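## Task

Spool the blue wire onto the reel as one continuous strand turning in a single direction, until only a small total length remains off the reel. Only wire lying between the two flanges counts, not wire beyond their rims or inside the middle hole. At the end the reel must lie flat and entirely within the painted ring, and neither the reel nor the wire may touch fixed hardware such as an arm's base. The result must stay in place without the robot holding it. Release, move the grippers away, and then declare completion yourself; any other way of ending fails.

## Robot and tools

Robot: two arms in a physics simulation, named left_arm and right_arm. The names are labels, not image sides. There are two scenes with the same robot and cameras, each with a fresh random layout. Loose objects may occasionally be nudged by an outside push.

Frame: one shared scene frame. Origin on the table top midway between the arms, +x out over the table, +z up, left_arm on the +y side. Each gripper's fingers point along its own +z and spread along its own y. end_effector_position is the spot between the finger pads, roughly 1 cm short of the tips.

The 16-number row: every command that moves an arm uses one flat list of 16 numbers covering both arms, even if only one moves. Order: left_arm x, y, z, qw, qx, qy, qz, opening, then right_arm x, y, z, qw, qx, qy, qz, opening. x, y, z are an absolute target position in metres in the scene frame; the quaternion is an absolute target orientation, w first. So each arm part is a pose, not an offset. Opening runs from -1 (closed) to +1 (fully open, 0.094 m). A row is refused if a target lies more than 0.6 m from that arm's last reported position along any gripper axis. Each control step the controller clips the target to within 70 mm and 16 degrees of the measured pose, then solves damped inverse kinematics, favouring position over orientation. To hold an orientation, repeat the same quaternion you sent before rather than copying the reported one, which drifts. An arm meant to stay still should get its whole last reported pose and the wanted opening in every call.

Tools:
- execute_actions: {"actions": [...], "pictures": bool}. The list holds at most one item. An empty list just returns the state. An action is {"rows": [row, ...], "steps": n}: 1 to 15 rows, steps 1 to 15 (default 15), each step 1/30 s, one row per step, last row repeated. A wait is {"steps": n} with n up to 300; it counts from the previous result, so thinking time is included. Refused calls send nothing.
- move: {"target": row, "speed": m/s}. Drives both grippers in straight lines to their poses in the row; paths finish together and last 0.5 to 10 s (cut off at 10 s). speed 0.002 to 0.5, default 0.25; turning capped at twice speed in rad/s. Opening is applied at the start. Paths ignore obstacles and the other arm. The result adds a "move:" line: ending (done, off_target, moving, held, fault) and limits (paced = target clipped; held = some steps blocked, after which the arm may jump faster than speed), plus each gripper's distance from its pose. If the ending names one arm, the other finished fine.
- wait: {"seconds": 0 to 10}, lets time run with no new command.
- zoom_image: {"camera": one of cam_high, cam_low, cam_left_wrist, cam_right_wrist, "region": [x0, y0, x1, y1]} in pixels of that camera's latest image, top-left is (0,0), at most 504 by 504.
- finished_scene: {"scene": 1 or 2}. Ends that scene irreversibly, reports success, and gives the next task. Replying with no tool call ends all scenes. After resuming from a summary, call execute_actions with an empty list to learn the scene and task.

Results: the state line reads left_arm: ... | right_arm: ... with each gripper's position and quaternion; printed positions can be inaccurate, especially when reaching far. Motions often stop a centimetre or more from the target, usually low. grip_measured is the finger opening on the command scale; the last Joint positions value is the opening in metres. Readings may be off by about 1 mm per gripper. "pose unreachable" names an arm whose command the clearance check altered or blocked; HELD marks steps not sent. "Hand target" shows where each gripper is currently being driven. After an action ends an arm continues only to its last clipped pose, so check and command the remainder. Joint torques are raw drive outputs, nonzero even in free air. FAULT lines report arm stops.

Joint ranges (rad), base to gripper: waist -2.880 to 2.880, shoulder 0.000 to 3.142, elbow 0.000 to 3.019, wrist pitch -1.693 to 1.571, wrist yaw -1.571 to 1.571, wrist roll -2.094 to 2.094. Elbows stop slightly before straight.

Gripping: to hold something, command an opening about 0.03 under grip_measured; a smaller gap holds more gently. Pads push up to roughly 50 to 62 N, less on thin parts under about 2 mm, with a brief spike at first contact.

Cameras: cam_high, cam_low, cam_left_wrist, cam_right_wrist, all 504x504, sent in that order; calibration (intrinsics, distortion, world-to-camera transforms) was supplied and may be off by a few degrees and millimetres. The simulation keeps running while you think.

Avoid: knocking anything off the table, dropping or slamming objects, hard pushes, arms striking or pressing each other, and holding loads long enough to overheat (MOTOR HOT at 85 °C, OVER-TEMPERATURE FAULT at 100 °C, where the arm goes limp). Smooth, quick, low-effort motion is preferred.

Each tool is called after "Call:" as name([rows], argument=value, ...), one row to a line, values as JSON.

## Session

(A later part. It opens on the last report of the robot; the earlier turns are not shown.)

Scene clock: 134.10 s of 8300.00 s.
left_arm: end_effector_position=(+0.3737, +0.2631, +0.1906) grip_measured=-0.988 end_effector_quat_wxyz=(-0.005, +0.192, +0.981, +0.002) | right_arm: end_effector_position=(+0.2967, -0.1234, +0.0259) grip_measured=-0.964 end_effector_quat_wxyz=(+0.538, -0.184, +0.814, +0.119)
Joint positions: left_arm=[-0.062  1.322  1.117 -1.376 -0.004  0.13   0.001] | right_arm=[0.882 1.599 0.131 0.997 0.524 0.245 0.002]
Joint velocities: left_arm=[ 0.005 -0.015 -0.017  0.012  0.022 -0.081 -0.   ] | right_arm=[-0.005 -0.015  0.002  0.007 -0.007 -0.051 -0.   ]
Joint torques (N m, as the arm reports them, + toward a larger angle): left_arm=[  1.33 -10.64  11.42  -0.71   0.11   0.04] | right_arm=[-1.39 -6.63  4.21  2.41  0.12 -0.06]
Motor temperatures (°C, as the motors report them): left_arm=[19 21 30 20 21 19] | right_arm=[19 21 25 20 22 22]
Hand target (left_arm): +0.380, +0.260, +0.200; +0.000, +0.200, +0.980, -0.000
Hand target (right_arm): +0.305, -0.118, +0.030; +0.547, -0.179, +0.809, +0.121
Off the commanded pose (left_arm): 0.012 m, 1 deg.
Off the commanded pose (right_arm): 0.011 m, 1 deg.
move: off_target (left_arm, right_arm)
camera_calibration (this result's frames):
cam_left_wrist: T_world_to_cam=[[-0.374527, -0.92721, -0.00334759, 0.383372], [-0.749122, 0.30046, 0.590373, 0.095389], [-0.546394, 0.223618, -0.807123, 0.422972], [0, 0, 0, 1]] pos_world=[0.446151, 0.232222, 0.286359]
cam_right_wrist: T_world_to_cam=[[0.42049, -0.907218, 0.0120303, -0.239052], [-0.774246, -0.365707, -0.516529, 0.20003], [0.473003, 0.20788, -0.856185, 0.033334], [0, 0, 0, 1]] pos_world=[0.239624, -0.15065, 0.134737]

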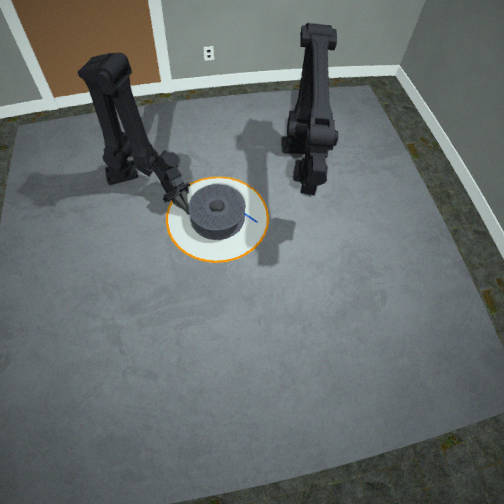

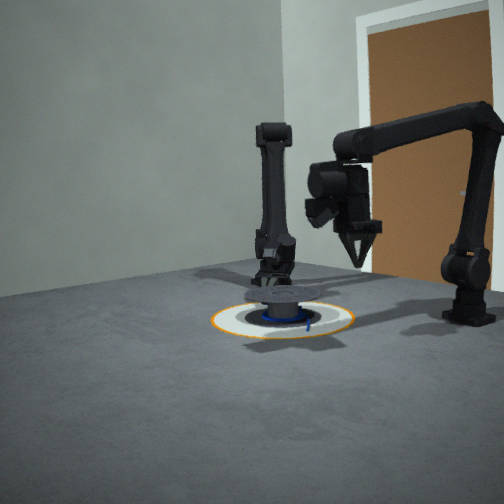

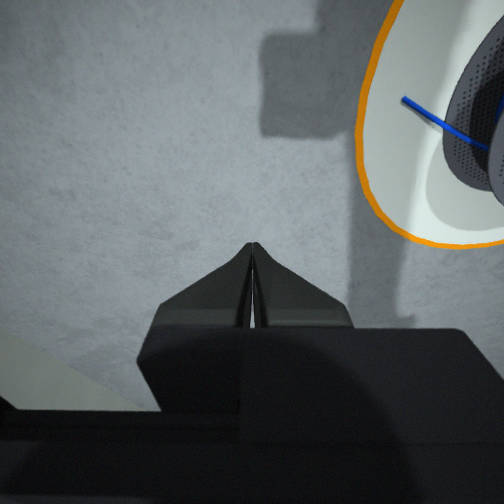

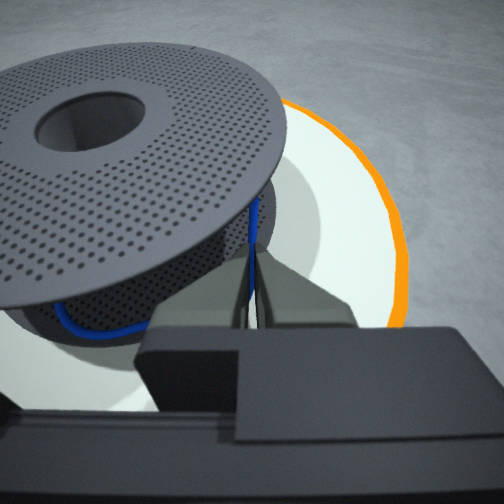

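Call:
move(target=[0.38,0.26,0.20,0,0.2,0.98,0,-1, 0.346,-0.096,0.032,0.5165,-0.3175,0.766,0.214,-1], speed=0.03)

Call:
zoom_image(camera="cam_low", region=[200, 240, 370, 350])

Scene clock: 142.60 s of 8300.00 s.
left_arm: end_effector_position=(+0.3737, +0.2631, +0.1906) grip_measured=-0.988 end_effector_quat_wxyz=(-0.005, +0.192, +0.981, +0.002) | right_arm: end_effector_position=(+0.3340, -0.1007, +0.0303) grip_measured=-0.964 end_effector_quat_wxyz=(+0.511, -0.318, +0.768, +0.218)
Joint positions: left_arm=[-0.062  1.322  1.117 -1.376 -0.004  0.13   0.001] | right_arm=[ 0.573  1.639  0.199  1.046 -0.082 -0.023  0.002]
Joint velocities: left_arm=[-0.005 -0.015 -0.007 -0.007 -0.007 -0.051 -0.001] | right_arm=[-0.005  0.015  0.007 -0.012 -0.051 -0.066  0.001]
Joint torques (N m, as the arm reports them, + toward a larger angle): left_arm=[  1.27 -10.61  11.41  -0.7    0.11   0.04] | right_arm=[-1.32 -7.79  5.28  1.7  -0.09 -0.08]
Motor temperatures (°C, as the motors report them): left_arm=[19 21 30 20 21 19] | right_arm=[19 21 25 20 22 22]
Hand target (left_arm): +0.380, +0.260, +0.200; +0.000, +0.200, +0.980, -0.000
Hand target (right_arm): +0.346, -0.097, +0.033; +0.518, -0.317, +0.765, +0.214
Off the commanded pose (left_arm): 0.012 m, 1 deg.
Off the commanded pose (right_arm): 0.013 m, 1 deg.
move: off_target (left_arm, right_arm)
camera_calibration (this result's frames):
cam_left_wrist: T_world_to_cam=[[-0.374527, -0.92721, -0.00334759, 0.383372], [-0.749122, 0.30046, 0.590373, 0.095389], [-0.546394, 0.223618, -0.807123, 0.422972], [0, 0, 0, 1]] pos_world=[0.446151, 0.232222, 0.286359]
cam_right_wrist: T_world_to_cam=[[0.705774, -0.708435, -0.00183826, -0.309], [-0.603616, -0.599986, -0.525038, 0.159131], [0.370852, 0.371667, -0.851077, 0.0652669], [0, 0, 0, 1]] pos_world=[0.289934, -0.147687, 0.138529]

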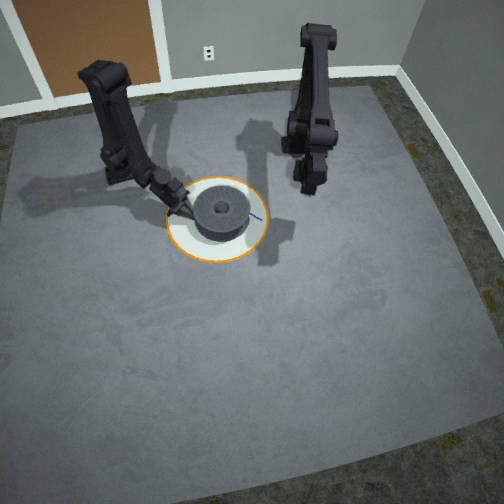

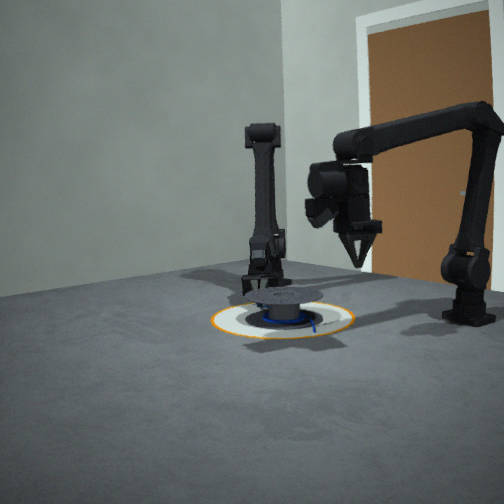

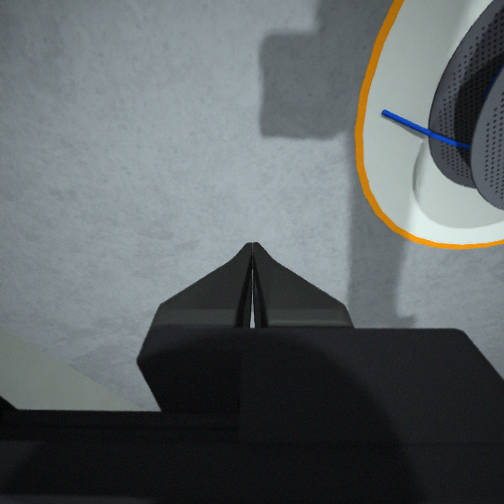

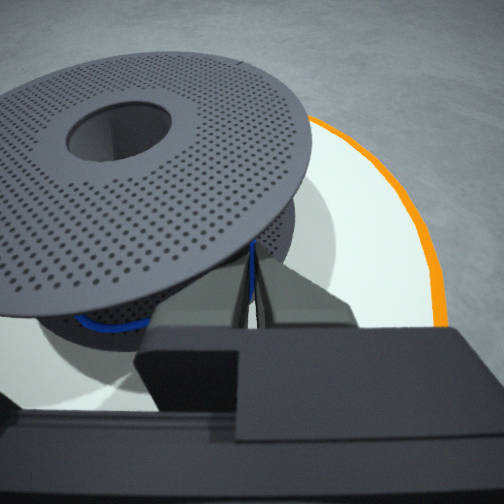

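Region (200, 240, 370, 350) of cam_low's 504x504 image, scaled by 2.965, with more detail than that image has; it fills the top 326 rows of this view, and the rest is white.

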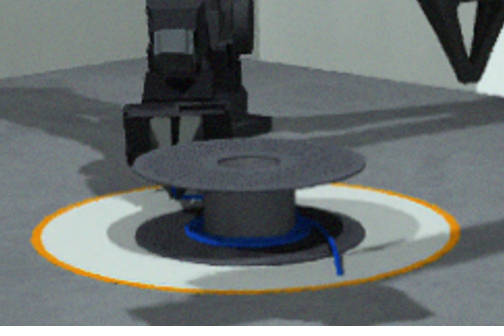

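Call:
move(target=[0.38,0.26,0.20,0,0.2,0.98,0,-1, 0.334,-0.101,0.03,0.5165,-0.3175,0.766,0.214,-0.8], speed=0.03)

Call:
move(target=[0.38,0.26,0.20,0,0.2,0.98,0,-1, 0.29,-0.16,0.05,0.5165,-0.3175,0.766,0.214,-0.8], speed=0.04)

Scene clock: 147.03 s of 8300.00 s.
left_arm: end_effector_position=(+0.3737, +0.2631, +0.1906) grip_measured=-0.988 end_effector_quat_wxyz=(-0.005, +0.192, +0.981, +0.002) | right_arm: end_effector_position=(+0.3359, -0.1020, +0.0313) grip_measured=-0.802 end_effector_quat_wxyz=(+0.514, -0.315, +0.769, +0.213)
Joint positions: left_arm=[-0.062  1.322  1.117 -1.376 -0.004  0.13   0.001] | right_arm=[ 0.572  1.639  0.199  1.05  -0.07  -0.024  0.009]
Joint velocities: left_arm=[-0.005 -0.015 -0.022  0.002  0.007  0.037 -0.   ] | right_arm=[ 0.005 -0.005 -0.002 -0.007  0.007  0.007 -0.   ]
Joint torques (N m, as the arm reports them, + toward a larger angle): left_arm=[  1.27 -10.61  11.43  -0.69   0.1    0.04] | right_arm=[ 0.45 -7.65  2.63  2.61  0.12  0.01]
Motor temperatures (°C, as the motors report them): left_arm=[19 21 30 20 21 19] | right_arm=[19 21 25 20 22 22]
Hand target (left_arm): +0.380, +0.260, +0.200; +0.000, +0.200, +0.980, -0.000
Hand target (right_arm): +0.334, -0.101, +0.030; +0.516, -0.317, +0.766, +0.214
Off the commanded pose (left_arm): 0.012 m, 1 deg.
Off the commanded pose (right_arm): 0.003 m, 0 deg.
After step 90, 0.73 s passed at rest.
move: off_target (left_arm)
camera_calibration (this result's frames):
cam_left_wrist: T_world_to_cam=[[-0.374527, -0.92721, -0.00334759, 0.383372], [-0.749122, 0.30046, 0.590373, 0.095389], [-0.546394, 0.223618, -0.807123, 0.422972], [0, 0, 0, 1]] pos_world=[0.446151, 0.232222, 0.286359]
cam_right_wrist: T_world_to_cam=[[0.697415, -0.716656, 0.00399715, -0.309557], [-0.606863, -0.593518, -0.528633, 0.161857], [0.381221, 0.366251, -0.848841, 0.0617793], [0, 0, 0, 1]] pos_world=[0.290563, -0.148408, 0.139241]

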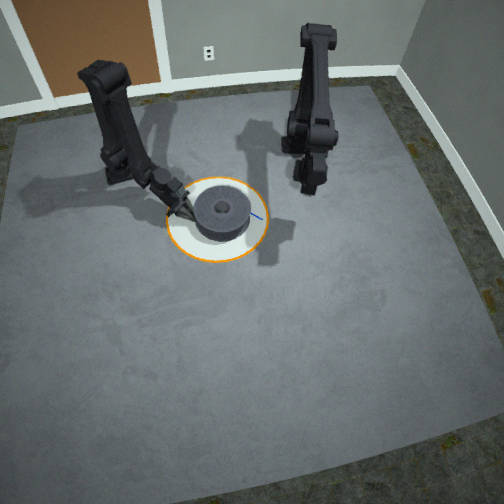

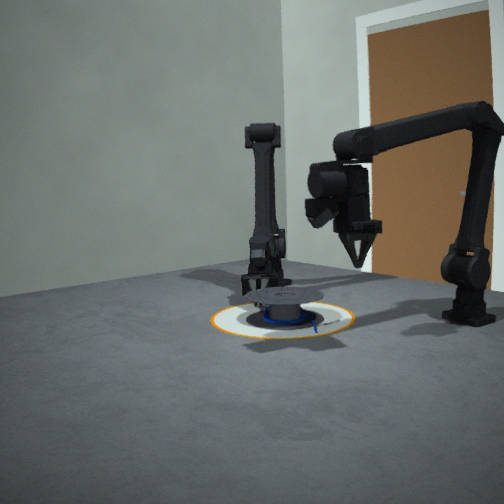

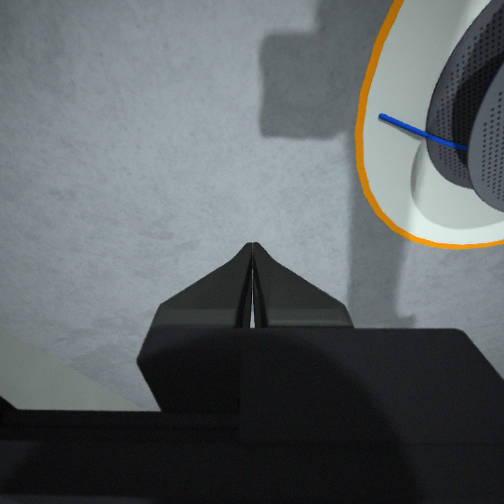

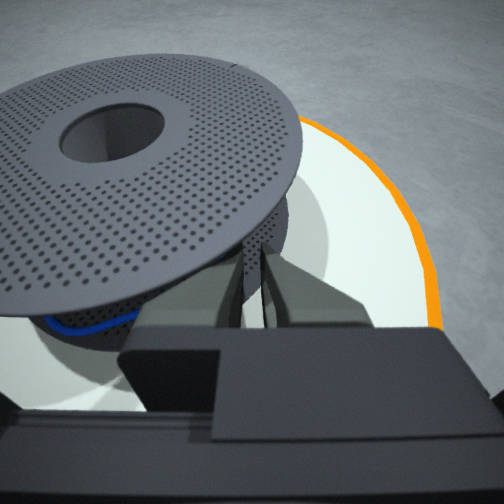

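Scene clock: 149.23 s of 8300.00 s.
left_arm: end_effector_position=(+0.3737, +0.2631, +0.1906) grip_measured=-0.988 end_effector_quat_wxyz=(-0.005, +0.192, +0.981, +0.002) | right_arm: end_effector_position=(+0.2892, -0.1540, +0.0511) grip_measured=-0.802 end_effector_quat_wxyz=(+0.517, -0.317, +0.763, +0.221)
Joint positions: left_arm=[-0.062  1.322  1.117 -1.376 -0.004  0.13   0.001] | right_arm=[ 0.501  1.375  0.017  0.978 -0.151 -0.051  0.009]
Joint velocities: left_arm=[-0.005 -0.005 -0.007  0.007 -0.022 -0.051  0.001] | right_arm=[-0.005  0.005 -0.012 -0.032  0.081 -0.007 -0.   ]
Joint torques (N m, as the arm reports them, + toward a larger angle): left_arm=[  1.24 -10.56  11.43  -0.7    0.11   0.04] | right_arm=[-1.41 -6.36  3.04  1.26 -0.09 -0.09]
Motor temperatures (°C, as the motors report them): left_arm=[19 21 30 20 21 19] | right_arm=[19 21 25 20 22 22]
Hand target (left_arm): +0.380, +0.260, +0.200; +0.000, +0.200, +0.980, -0.000
Hand target (right_arm): +0.289, -0.159, +0.050; +0.517, -0.317, +0.766, +0.214
Off the commanded pose (left_arm): 0.012 m, 1 deg.
Off the commanded pose (right_arm): 0.006 m, 1 deg.
move: off_target (left_arm)
camera_calibration (this result's frames):
cam_left_wrist: T_world_to_cam=[[-0.374527, -0.92721, -0.00334759, 0.383372], [-0.749122, 0.30046, 0.590373, 0.095389], [-0.546394, 0.223618, -0.807123, 0.422972], [0, 0, 0, 1]] pos_world=[0.446151, 0.232222, 0.286359]
cam_right_wrist: T_world_to_cam=[[0.706973, -0.70724, -0.000704014, -0.315392], [-0.595403, -0.594641, -0.540275, 0.110279], [0.381686, 0.382379, -0.841488, 0.117395], [0, 0, 0, 1]] pos_world=[0.243826, -0.202371, 0.158145]

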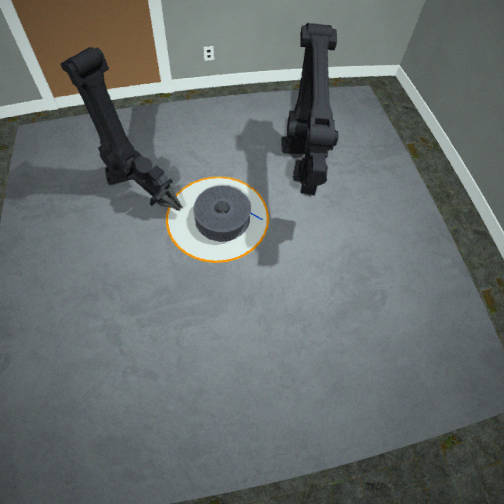

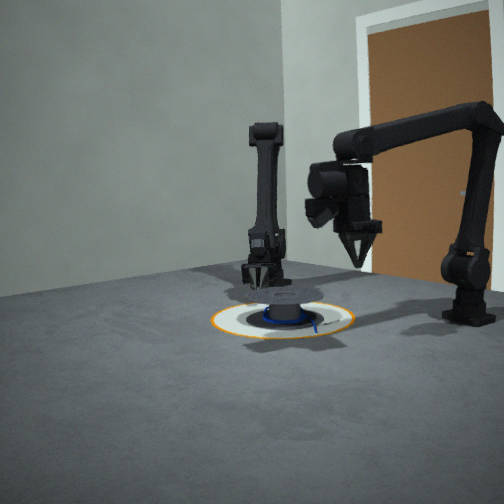

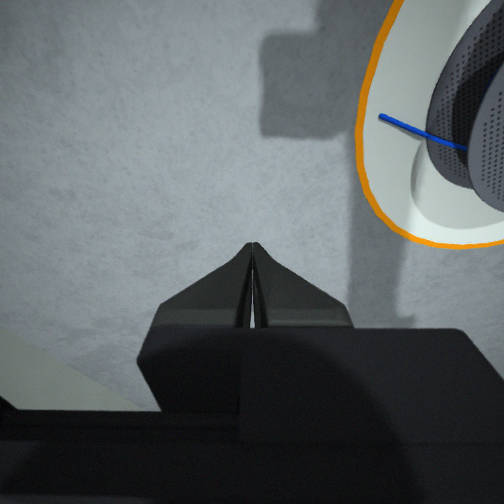

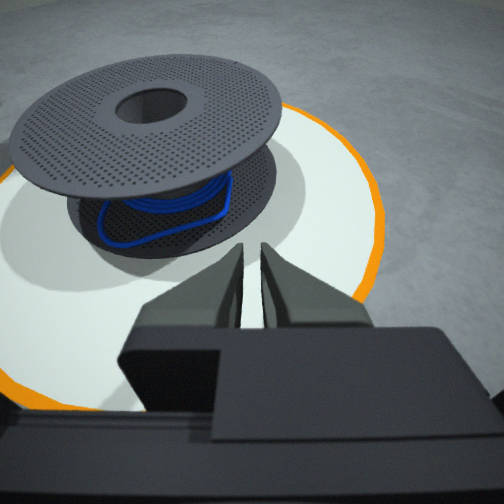

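Call:
move(target=[0.38,0.26,0.20,0,0.2,0.98,0,-1, 0.30,-0.12,0.16,0.2,0,0.97,0.1,-1], speed=0.15)

Call:
move(target=[0.38,0.30,0.20,0,0.2,0.98,0,-1, 0.325,-0.01,0.12,0,0.174,0.985,0,-1], speed=0.12)

Scene clock: 165.87 s of 8300.00 s.
left_arm: end_effector_position=(+0.3737, +0.2631, +0.1906) grip_measured=-0.988 end_effector_quat_wxyz=(-0.005, +0.192, +0.981, +0.002) | right_arm: end_effector_position=(+0.2897, -0.1369, +0.1407) grip_measured=-0.996 end_effector_quat_wxyz=(+0.188, -0.003, +0.978, +0.089)
Joint positions: left_arm=[-0.062  1.322  1.117 -1.376 -0.004  0.13   0.001] | right_arm=[ 0.698  1.011  0.688 -0.855  0.154  0.795  0.   ]
Joint velocities: left_arm=[ 0.005  0.015  0.007 -0.007 -0.007  0.095  0.   ] | right_arm=[-0.005 -0.015  0.017 -0.007 -0.022 -0.037 -0.   ]
Joint torques (N m, as the arm reports them, + toward a larger angle): left_arm=[  1.29 -10.67  11.43  -0.7    0.1    0.04] | right_arm=[ 0.75 -5.5  14.74  0.45  0.12  0.13]
Motor temperatures (°C, as the motors report them): left_arm=[19 21 31 20 21 20] | right_arm=[19 21 26 20 22 22]
Hand target (left_arm): +0.380, +0.260, +0.200; +0.000, +0.200, +0.980, -0.000
Hand target (right_arm): +0.298, -0.122, +0.161; +0.196, +0.000, +0.975, +0.103
Off the commanded pose (left_arm): 0.012 m, 1 deg.
Off the commanded pose (right_arm): 0.028 m, 2 deg.
After step 90, 9.80 s passed at rest.
move: off_target (left_arm, right_arm)
camera_calibration (this result's frames):
cam_left_wrist: T_world_to_cam=[[-0.374527, -0.92721, -0.00334759, 0.383372], [-0.749122, 0.30046, 0.590373, 0.095389], [-0.546394, 0.223618, -0.807123, 0.422972], [0, 0, 0, 1]] pos_world=[0.446151, 0.232222, 0.286359]
cam_right_wrist: T_world_to_cam=[[0.0396625, -0.986023, -0.161822, -0.125702], [-0.968856, -0.0775657, 0.235162, 0.238967], [-0.244427, 0.147455, -0.958391, 0.351757], [0, 0, 0, 1]] pos_world=[0.322489, -0.157277, 0.260584]

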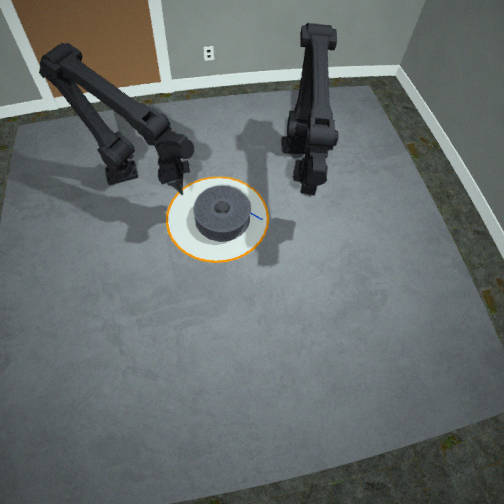

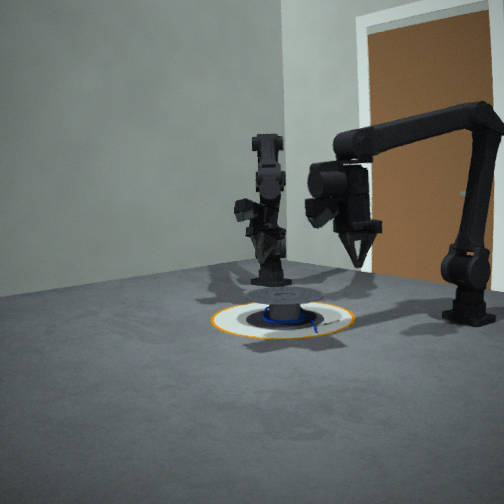

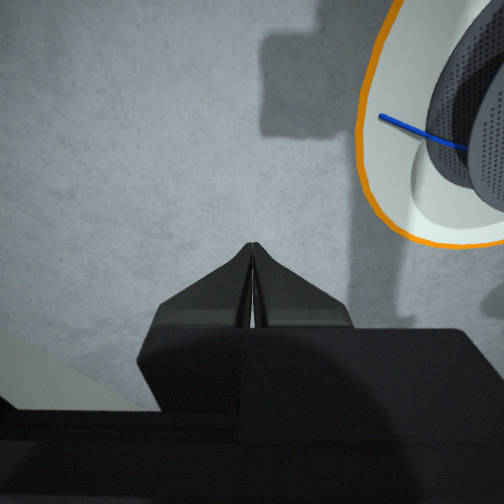

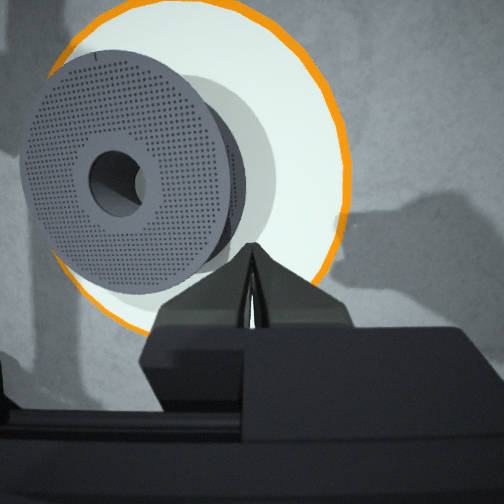

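Scene clock: 168.57 s of 8300.00 s.
left_arm: end_effector_position=(+0.3806, +0.2958, +0.1914) grip_measured=-0.988 end_effector_quat_wxyz=(-0.004, +0.199, +0.980, +0.002) | right_arm: end_effector_position=(+0.3203, -0.0289, +0.1097) grip_measured=-0.995 end_effector_quat_wxyz=(-0.007, +0.176, +0.984, -0.009)
Joint positions: left_arm=[ 0.029  1.32   1.117 -1.376 -0.004  0.235  0.001] | right_arm=[ 0.751  1.573  1.16  -1.18  -0.003  1.239  0.   ]
Joint velocities: left_arm=[-0.015 -0.015 -0.012 -0.007 -0.066 -0.007  0.   ] | right_arm=[-0.005 -0.015  0.007  0.017 -0.051  0.037 -0.001]
Joint torques (N m, as the arm reports them, + toward a larger angle): left_arm=[  2.48 -12.35   9.75  -0.73   0.05   0.04] | right_arm=[  1.27 -13.57  13.29  -0.51   0.04   0.16]
Motor temperatures (°C, as the motors report them): left_arm=[19 21 31 20 21 20] | right_arm=[19 21 27 20 22 22]
Hand target (left_arm): +0.380, +0.300, +0.200; +0.001, +0.200, +0.980, +0.001
Hand target (right_arm): +0.326, -0.011, +0.122; -0.002, +0.175, +0.985, +0.002
Off the commanded pose (left_arm): 0.010 m, 1 deg.
Off the commanded pose (right_arm): 0.022 m, 1 deg.
move: off_target (right_arm)
camera_calibration (this result's frames):
cam_left_wrist: T_world_to_cam=[[-0.387215, -0.921985, -0.0027436, 0.419497], [-0.745867, 0.311497, 0.588772, 0.0860247], [-0.541985, 0.230028, -0.808294, 0.416681], [0, 0, 0, 1]] pos_world=[0.452433, 0.264125, 0.287303]
cam_right_wrist: T_world_to_cam=[[-0.341886, -0.939189, 0.0322215, 0.0767748], [-0.750048, 0.293371, 0.592757, 0.185752], [-0.566164, 0.178488, -0.804736, 0.400637], [0, 0, 0, 1]] pos_world=[0.392397, -0.0538968, 0.209827]

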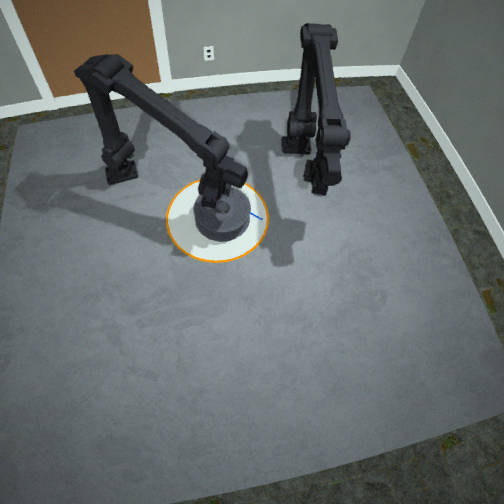

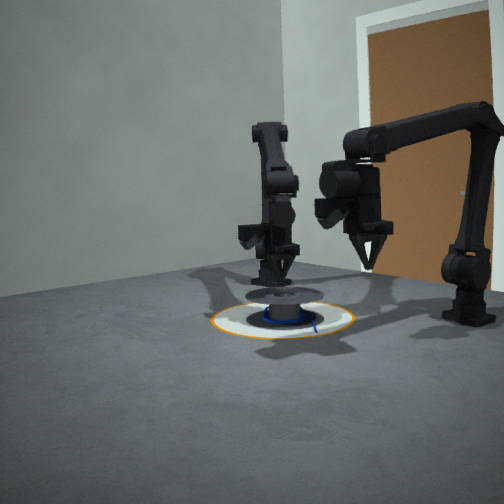

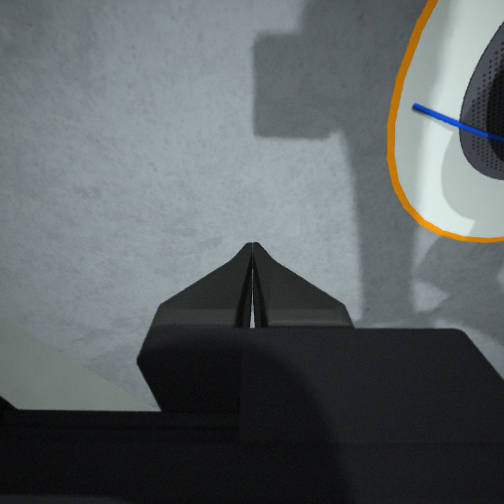

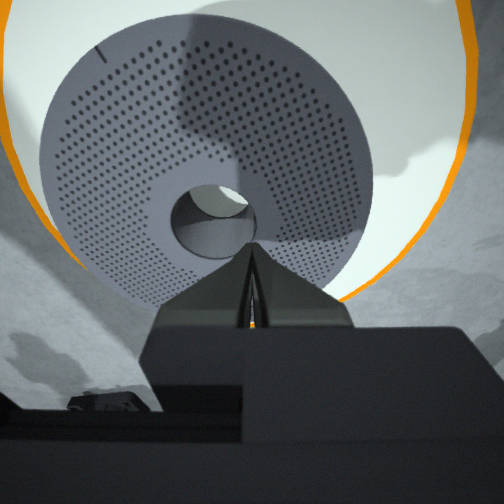

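Call:
move(target=[0.38,0.30,0.20,0,0.2,0.98,0,-1, 0.331,0.0,0.10,0,0.174,0.985,0,-1], speed=0.04)

Call:
move(target=[0.38,0.30,0.20,0,0.2,0.98,0,-1, 0.329,-0.005,0.05,0,0.174,0.985,0,-1], speed=0.04)

Scene clock: 172.03 s of 8300.00 s.
left_arm: end_effector_position=(+0.3806, +0.2958, +0.1914) grip_measured=-0.988 end_effector_quat_wxyz=(-0.004, +0.199, +0.980, +0.002) | right_arm: end_effector_position=(+0.3198, -0.0236, +0.0900) grip_measured=-0.995 end_effector_quat_wxyz=(-0.013, +0.175, +0.984, -0.021)
Joint positions: left_arm=[ 0.029  1.32   1.117 -1.376 -0.004  0.236  0.001] | right_arm=[ 0.76   1.62   1.16  -1.159 -0.003  1.245  0.   ]
Joint velocities: left_arm=[-0.005  0.005  0.017  0.017 -0.007  0.007 -0.001] | right_arm=[ 0.005 -0.005  0.002 -0.007 -0.066 -0.022 -0.001]
Joint torques (N m, as the arm reports them, + toward a larger angle): left_arm=[  2.44 -12.34   9.73  -0.75   0.1    0.04] | right_arm=[  1.18 -13.77  13.11   0.41   0.22   0.17]
Motor temperatures (°C, as the motors report them): left_arm=[19 21 30 20 21 20] | right_arm=[19 21 28 20 22 22]
Hand target (left_arm): +0.380, +0.300, +0.200; +0.000, +0.200, +0.980, +0.000
Hand target (right_arm): +0.330, -0.001, +0.101; -0.000, +0.174, +0.985, +0.000
Off the commanded pose (left_arm): 0.010 m, 1 deg.
Off the commanded pose (right_arm): 0.028 m, 3 deg.
move: off_target (right_arm)
camera_calibration (this result's frames):
cam_left_wrist: T_world_to_cam=[[-0.387918, -0.92169, -0.00273702, 0.419676], [-0.745626, 0.312069, 0.588774, 0.0857637], [-0.541812, 0.230437, -0.808293, 0.416495], [0, 0, 0, 1]] pos_world=[0.452409, 0.264071, 0.287303]
cam_right_wrist: T_world_to_cam=[[-0.339026, -0.939075, 0.0565682, 0.0791301], [-0.74143, 0.303716, 0.598363, 0.192428], [-0.579088, 0.160919, -0.799226, 0.386792], [0, 0, 0, 1]] pos_world=[0.393485, -0.0463766, 0.189516]

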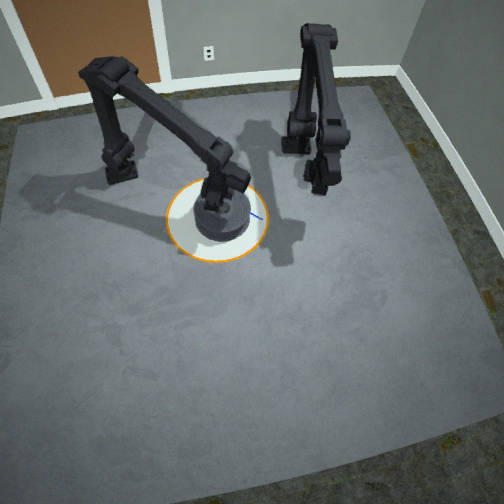

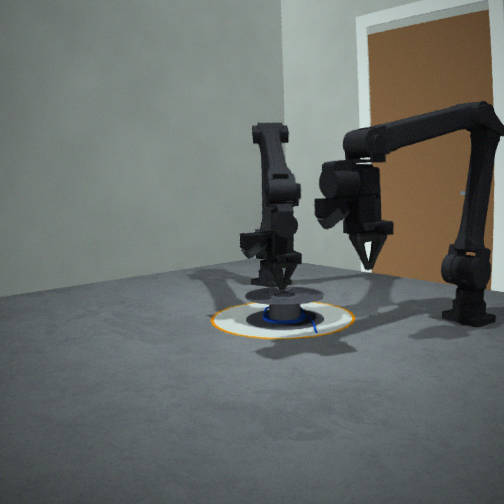

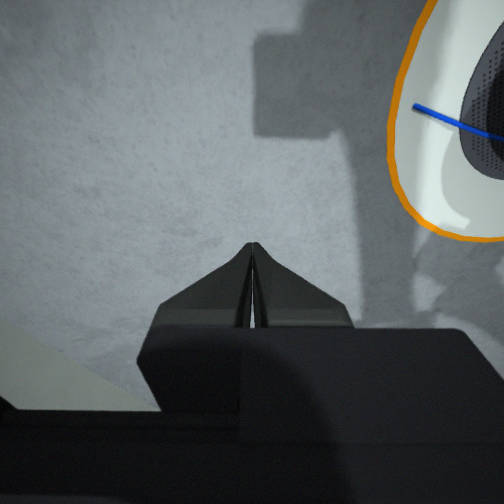

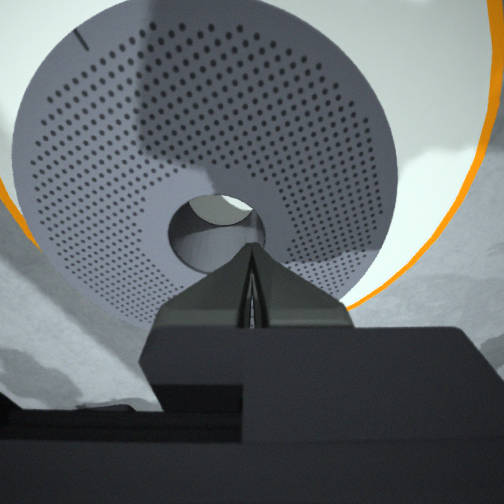

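Scene clock: 173.47 s of 8300.00 s.
left_arm: end_effector_position=(+0.3806, +0.2958, +0.1914) grip_measured=-0.988 end_effector_quat_wxyz=(-0.004, +0.199, +0.980, +0.002) | right_arm: end_effector_position=(+0.3342, -0.0059, +0.0616) grip_measured=-0.996 end_effector_quat_wxyz=(+0.003, +0.175, +0.985, +0.007)
Joint positions: left_arm=[ 0.029  1.32   1.117 -1.376 -0.004  0.236  0.001] | right_arm=[ 0.76   1.673  1.144 -1.027 -0.002  1.245  0.   ]
Joint velocities: left_arm=[-0.005 -0.024  0.002 -0.007 -0.037 -0.022 -0.   ] | right_arm=[-0.005 -0.005 -0.002 -0.017 -0.051 -0.037  0.   ]
Joint torques (N m, as the arm reports them, + toward a larger angle): left_arm=[  2.44 -12.34   9.74  -0.77   0.1    0.04] | right_arm=[  0.86 -14.36   7.16   0.56   0.23   0.14]
Motor temperatures (°C, as the motors report them): left_arm=[19 21 30 20 21 20] | right_arm=[19 21 28 20 22 22]
Hand target (left_arm): +0.380, +0.300, +0.200; +0.000, +0.200, +0.980, +0.000
Hand target (right_arm): +0.329, -0.005, +0.050; +0.000, +0.174, +0.985, +0.000
Off the commanded pose (left_arm): 0.010 m, 1 deg.
Off the commanded pose (right_arm): 0.013 m, 1 deg.
move: off_target (right_arm)
camera_calibration (this result's frames):
cam_left_wrist: T_world_to_cam=[[-0.387918, -0.92169, -0.00273702, 0.419676], [-0.745626, 0.312069, 0.588774, 0.0857637], [-0.541812, 0.230437, -0.808293, 0.416495], [0, 0, 0, 1]] pos_world=[0.452409, 0.264071, 0.287303]
cam_right_wrist: T_world_to_cam=[[-0.34009, -0.940387, -0.00342666, 0.106276], [-0.765339, 0.274663, 0.582079, 0.223552], [-0.546438, 0.200582, -0.813125, 0.359727], [0, 0, 0, 1]] pos_world=[0.403805, -0.0336151, 0.162742]

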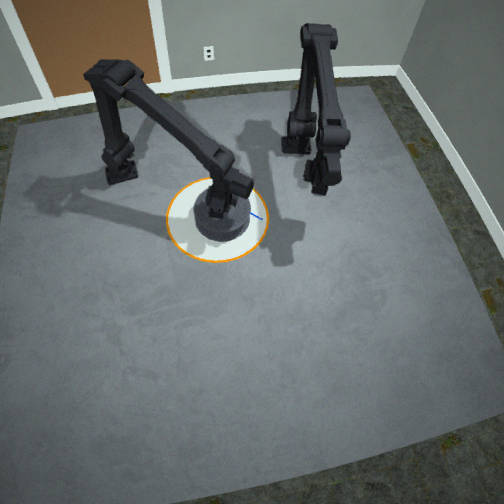

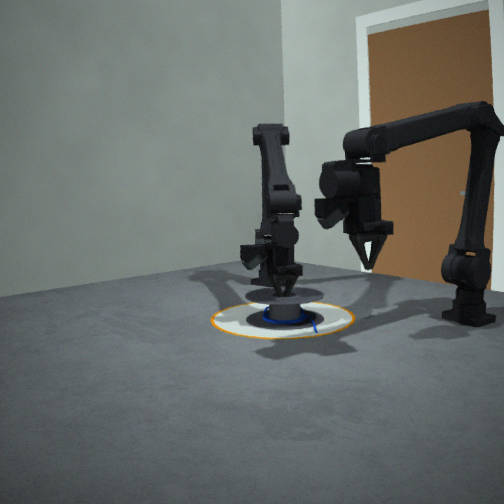

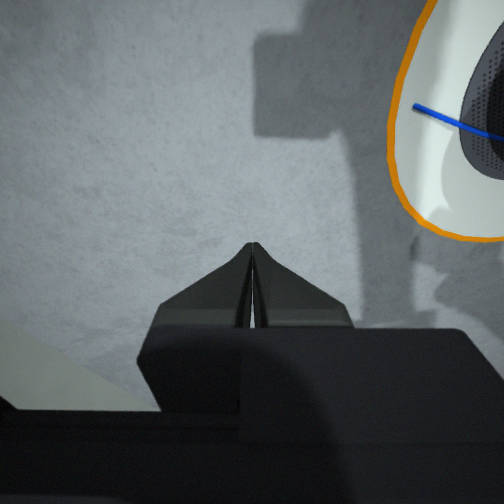

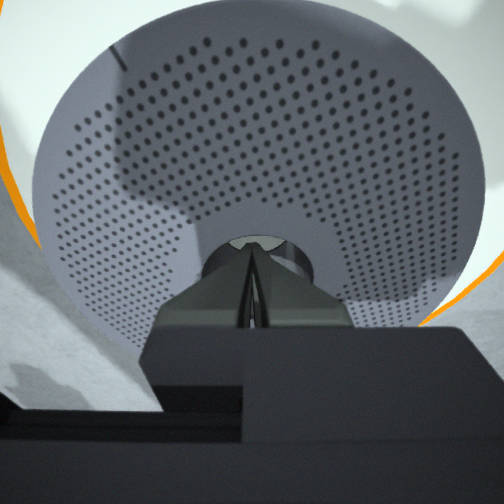

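In the hole. Open against the wall.

Call:
move(target=[0.38,0.30,0.20,0,0.2,0.98,0,-1, 0.331,-0.006,0.056,0,0.174,0.985,0,-0.35], speed=0.04)

Scene clock: 175.57 s of 8300.00 s.
left_arm: end_effector_position=(+0.3806, +0.2958, +0.1914) grip_measured=-0.988 end_effector_quat_wxyz=(-0.004, +0.199, +0.980, +0.002) | right_arm: end_effector_position=(+0.3339, -0.0060, +0.0616) grip_measured=-0.352 end_effector_quat_wxyz=(+0.002, +0.175, +0.985, +0.007)
Joint positions: left_arm=[ 0.029  1.32   1.117 -1.376 -0.004  0.236  0.001] | right_arm=[ 0.76   1.673  1.144 -1.028 -0.003  1.245  0.03 ]
Joint velocities: left_arm=[-0.015  0.005 -0.027  0.012  0.007 -0.066  0.   ] | right_arm=[-0.015 -0.015 -0.002 -0.017  0.022 -0.051 -0.   ]
Joint torques (N m, as the arm reports them, + toward a larger angle): left_arm=[  2.46 -12.34   9.74  -0.76   0.1    0.04] | right_arm=[  0.49 -14.98   7.9    0.     0.23   0.1 ]
Motor temperatures (°C, as the motors report them): left_arm=[19 21 30 20 21 20] | right_arm=[19 21 28 20 22 22]
Hand target (left_arm): +0.380, +0.300, +0.200; +0.000, +0.200, +0.980, +0.000
Hand target (right_arm): +0.331, -0.006, +0.056; +0.000, +0.174, +0.985, -0.000
Off the commanded pose (left_arm): 0.010 m, 1 deg.
Off the commanded pose (right_arm): 0.006 m, 1 deg.
move: done
camera_calibration (this result's frames):
cam_left_wrist: T_world_to_cam=[[-0.387918, -0.92169, -0.00273702, 0.419676], [-0.745626, 0.312069, 0.588774, 0.0857637], [-0.541812, 0.230437, -0.808293, 0.416495], [0, 0, 0, 1]] pos_world=[0.452409, 0.264071, 0.287303]
cam_right_wrist: T_world_to_cam=[[-0.340084, -0.940392, -0.00259084, 0.105999], [-0.764578, 0.274896, 0.582968, 0.223071], [-0.547506, 0.200239, -0.812491, 0.359915], [0, 0, 0, 1]] pos_world=[0.403659, -0.0337097, 0.162659]

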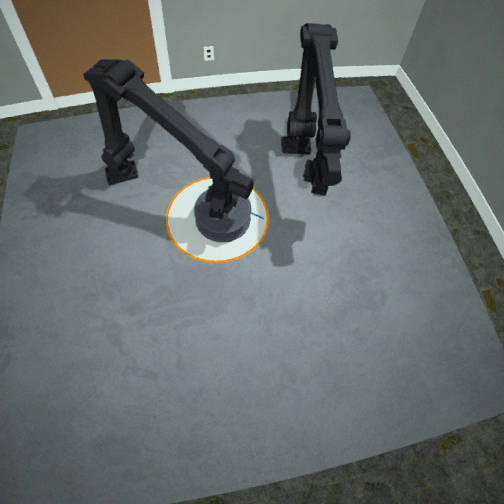

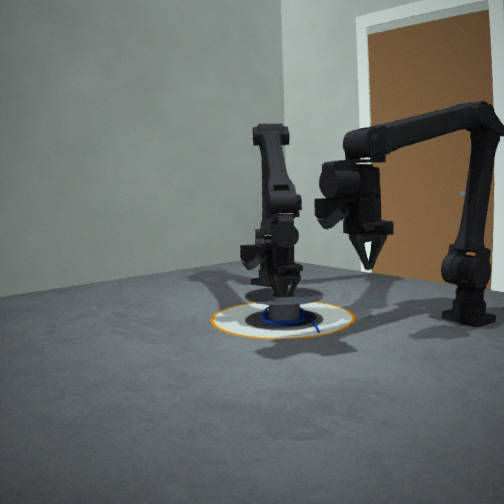

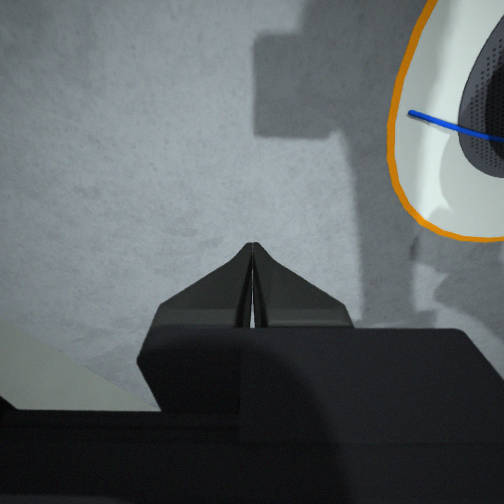

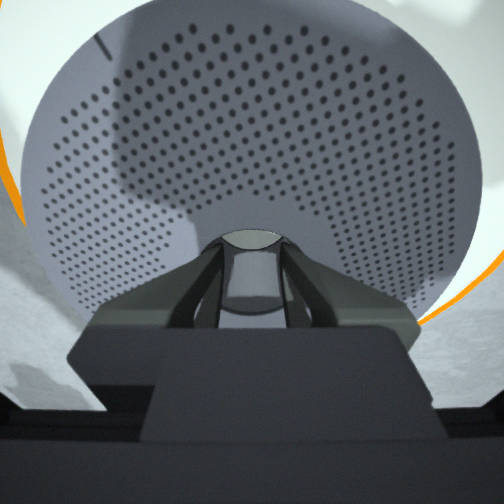

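Rotate with a bit more opening, also shifting back toward ring centre.

Call:
move(target=[0.38,0.30,0.20,0,0.2,0.98,0,-1, 0.333,-0.02,0.06,0,-0.5,0.866,0,-0.28], speed=0.12)

Scene clock: 183.33 s of 8300.00 s.
left_arm: end_effector_position=(+0.3806, +0.2958, +0.1914) grip_measured=-0.988 end_effector_quat_wxyz=(-0.004, +0.199, +0.980, +0.002) | right_arm: end_effector_position=(+0.3321, -0.0094, +0.0614) grip_measured=-0.283 end_effector_quat_wxyz=(+0.005, -0.497, +0.868, +0.004)
Joint positions: left_arm=[ 0.029  1.32   1.117 -1.376 -0.004  0.236  0.001] | right_arm=[ 0.758  1.666  1.134 -1.028 -0.003 -0.148  0.034]
Joint velocities: left_arm=[-0.005  0.005 -0.002  0.012 -0.037 -0.022  0.   ] | right_arm=[ 0.005 -0.015  0.012  0.012 -0.051 -0.051  0.001]
Joint torques (N m, as the arm reports them, + toward a larger angle): left_arm=[  2.42 -12.32   9.71  -0.78   0.1    0.05] | right_arm=[ -1.42 -16.58   6.53  -0.04   0.14  -0.15]
Motor temperatures (°C, as the motors report them): left_arm=[19 21 30 20 21 20] | right_arm=[19 21 27 20 22 22]
Hand target (left_arm): +0.380, +0.300, +0.200; +0.000, +0.200, +0.980, +0.000
Hand target (right_arm): +0.333, -0.020, +0.060; -0.000, -0.500, +0.866, +0.000
Off the commanded pose (left_arm): 0.010 m, 1 deg.
Off the commanded pose (right_arm): 0.011 m, 1 deg.
move: off_target (right_arm)
camera_calibration (this result's frames):
cam_left_wrist: T_world_to_cam=[[-0.387918, -0.92169, -0.00273702, 0.419676], [-0.745626, 0.312069, 0.588774, 0.0857637], [-0.541812, 0.230437, -0.808293, 0.416495], [0, 0, 0, 1]] pos_world=[0.452409, 0.264071, 0.287303]
cam_right_wrist: T_world_to_cam=[[0.864446, -0.502636, 0.00949297, -0.294462], [-0.4159, -0.704412, 0.575179, 0.098235], [-0.282419, -0.501159, -0.817972, 0.265206], [0, 0, 0, 1]] pos_world=[0.370301, 0.054101, 0.163223]

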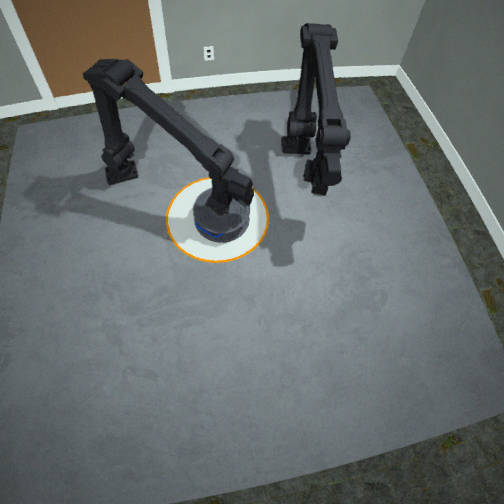

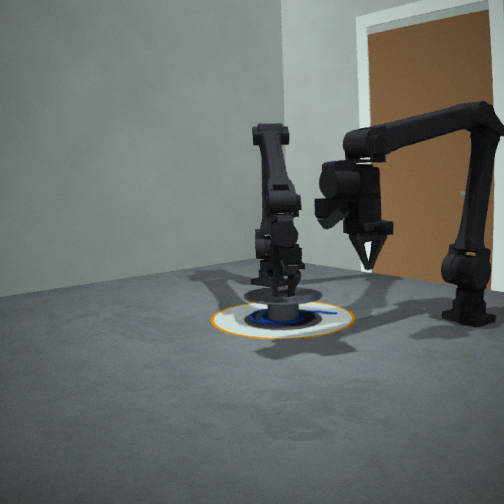

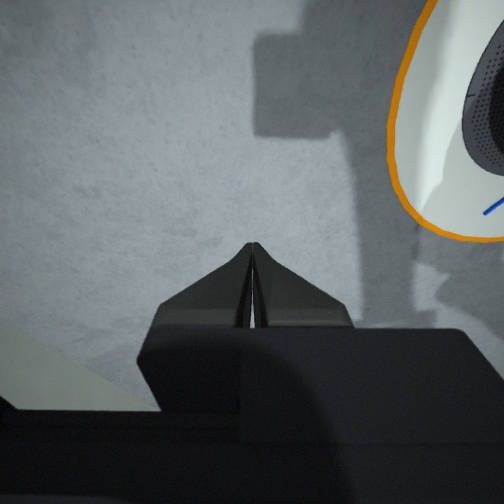

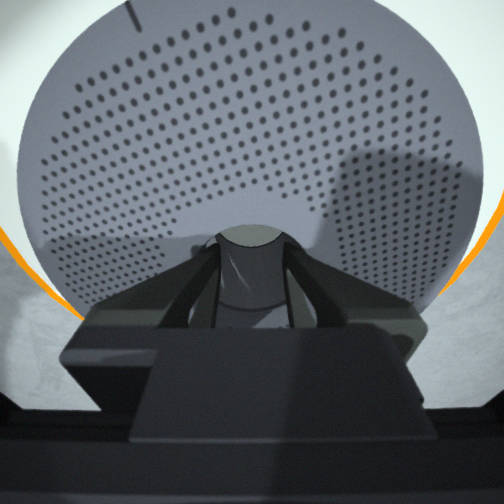

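Call:
move(target=[0.185,0.105,0.06,0.457,0.396,0.760,-0.238,-0.5, 0.332,-0.01,0.06,0,-0.5,0.866,0,-0.28], speed=0.15)

Scene clock: 193.40 s of 8300.00 s.
left_arm: end_effector_position=(+0.1873, +0.1020, +0.0614) grip_measured=-0.503 end_effector_quat_wxyz=(+0.449, +0.398, +0.761, -0.246) | right_arm: end_effector_position=(+0.3321, -0.0094, +0.0614) grip_measured=-0.283 end_effector_quat_wxyz=(+0.005, -0.498, +0.867, +0.004)
Joint positions: left_arm=[-0.793  0.906  0.035  0.376 -0.004 -0.021  0.023] | right_arm=[ 0.758  1.666  1.134 -1.028 -0.003 -0.151  0.034]
Joint velocities: left_arm=[-0.005  0.005 -0.007 -0.007  0.007  0.022 -0.   ] | right_arm=[-0.024 -0.015  0.002  0.002 -0.051 -0.022  0.   ]
Joint torques (N m, as the arm reports them, + toward a larger angle): left_arm=[ 0.41 -0.36  6.13  2.99 -0.21 -0.26] | right_arm=[ -0.01 -15.27   8.54  -0.23   0.16   0.01]
Motor temperatures (°C, as the motors report them): left_arm=[19 21 30 20 21 20] | right_arm=[19 22 27 20 22 22]
Hand target (left_arm): +0.184, +0.102, +0.059; +0.449, +0.396, +0.760, -0.252
Hand target (right_arm): +0.332, -0.010, +0.060; +0.000, -0.500, +0.866, +0.000
Off the commanded pose (left_arm): 0.004 m, 1 deg.
Off the commanded pose (right_arm): 0.002 m, 1 deg.
After step 90, 2.47 s passed at rest.
move: done
camera_calibration (this result's frames):
cam_left_wrist: T_world_to_cam=[[-0.826371, -0.562803, 0.0190799, 0.209921], [-0.512594, 0.737757, -0.439275, 0.0547316], [0.233149, -0.372784, -0.89815, 0.173216], [0, 0, 0, 1]] pos_world=[0.161142, 0.142338, 0.175611]
cam_right_wrist: T_world_to_cam=[[0.865785, -0.500326, 0.00952346, -0.294887], [-0.414034, -0.705513, 0.575175, 0.0976052], [-0.281056, -0.501921, -0.817975, 0.264746], [0, 0, 0, 1]] pos_world=[0.370129, 0.0542038, 0.163224]

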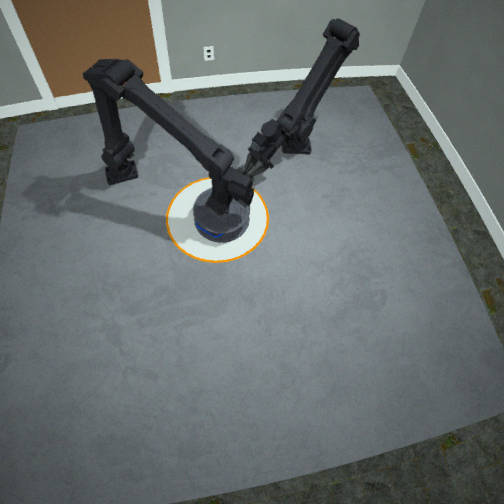

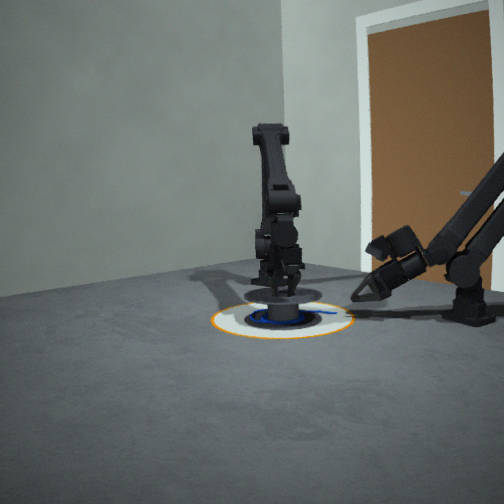

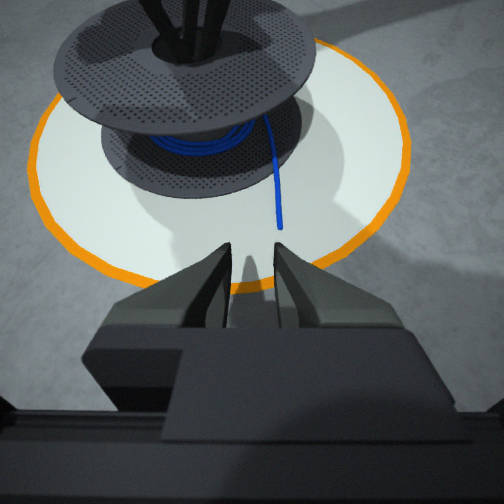

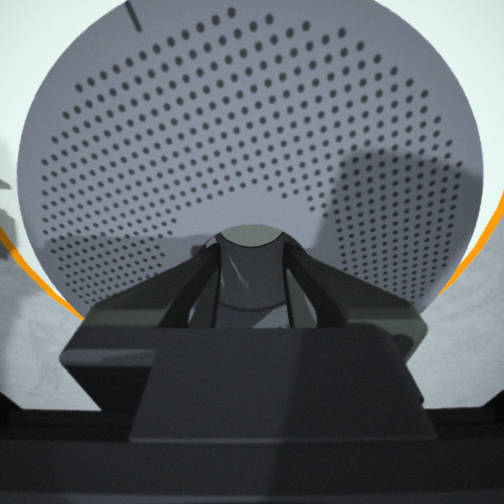

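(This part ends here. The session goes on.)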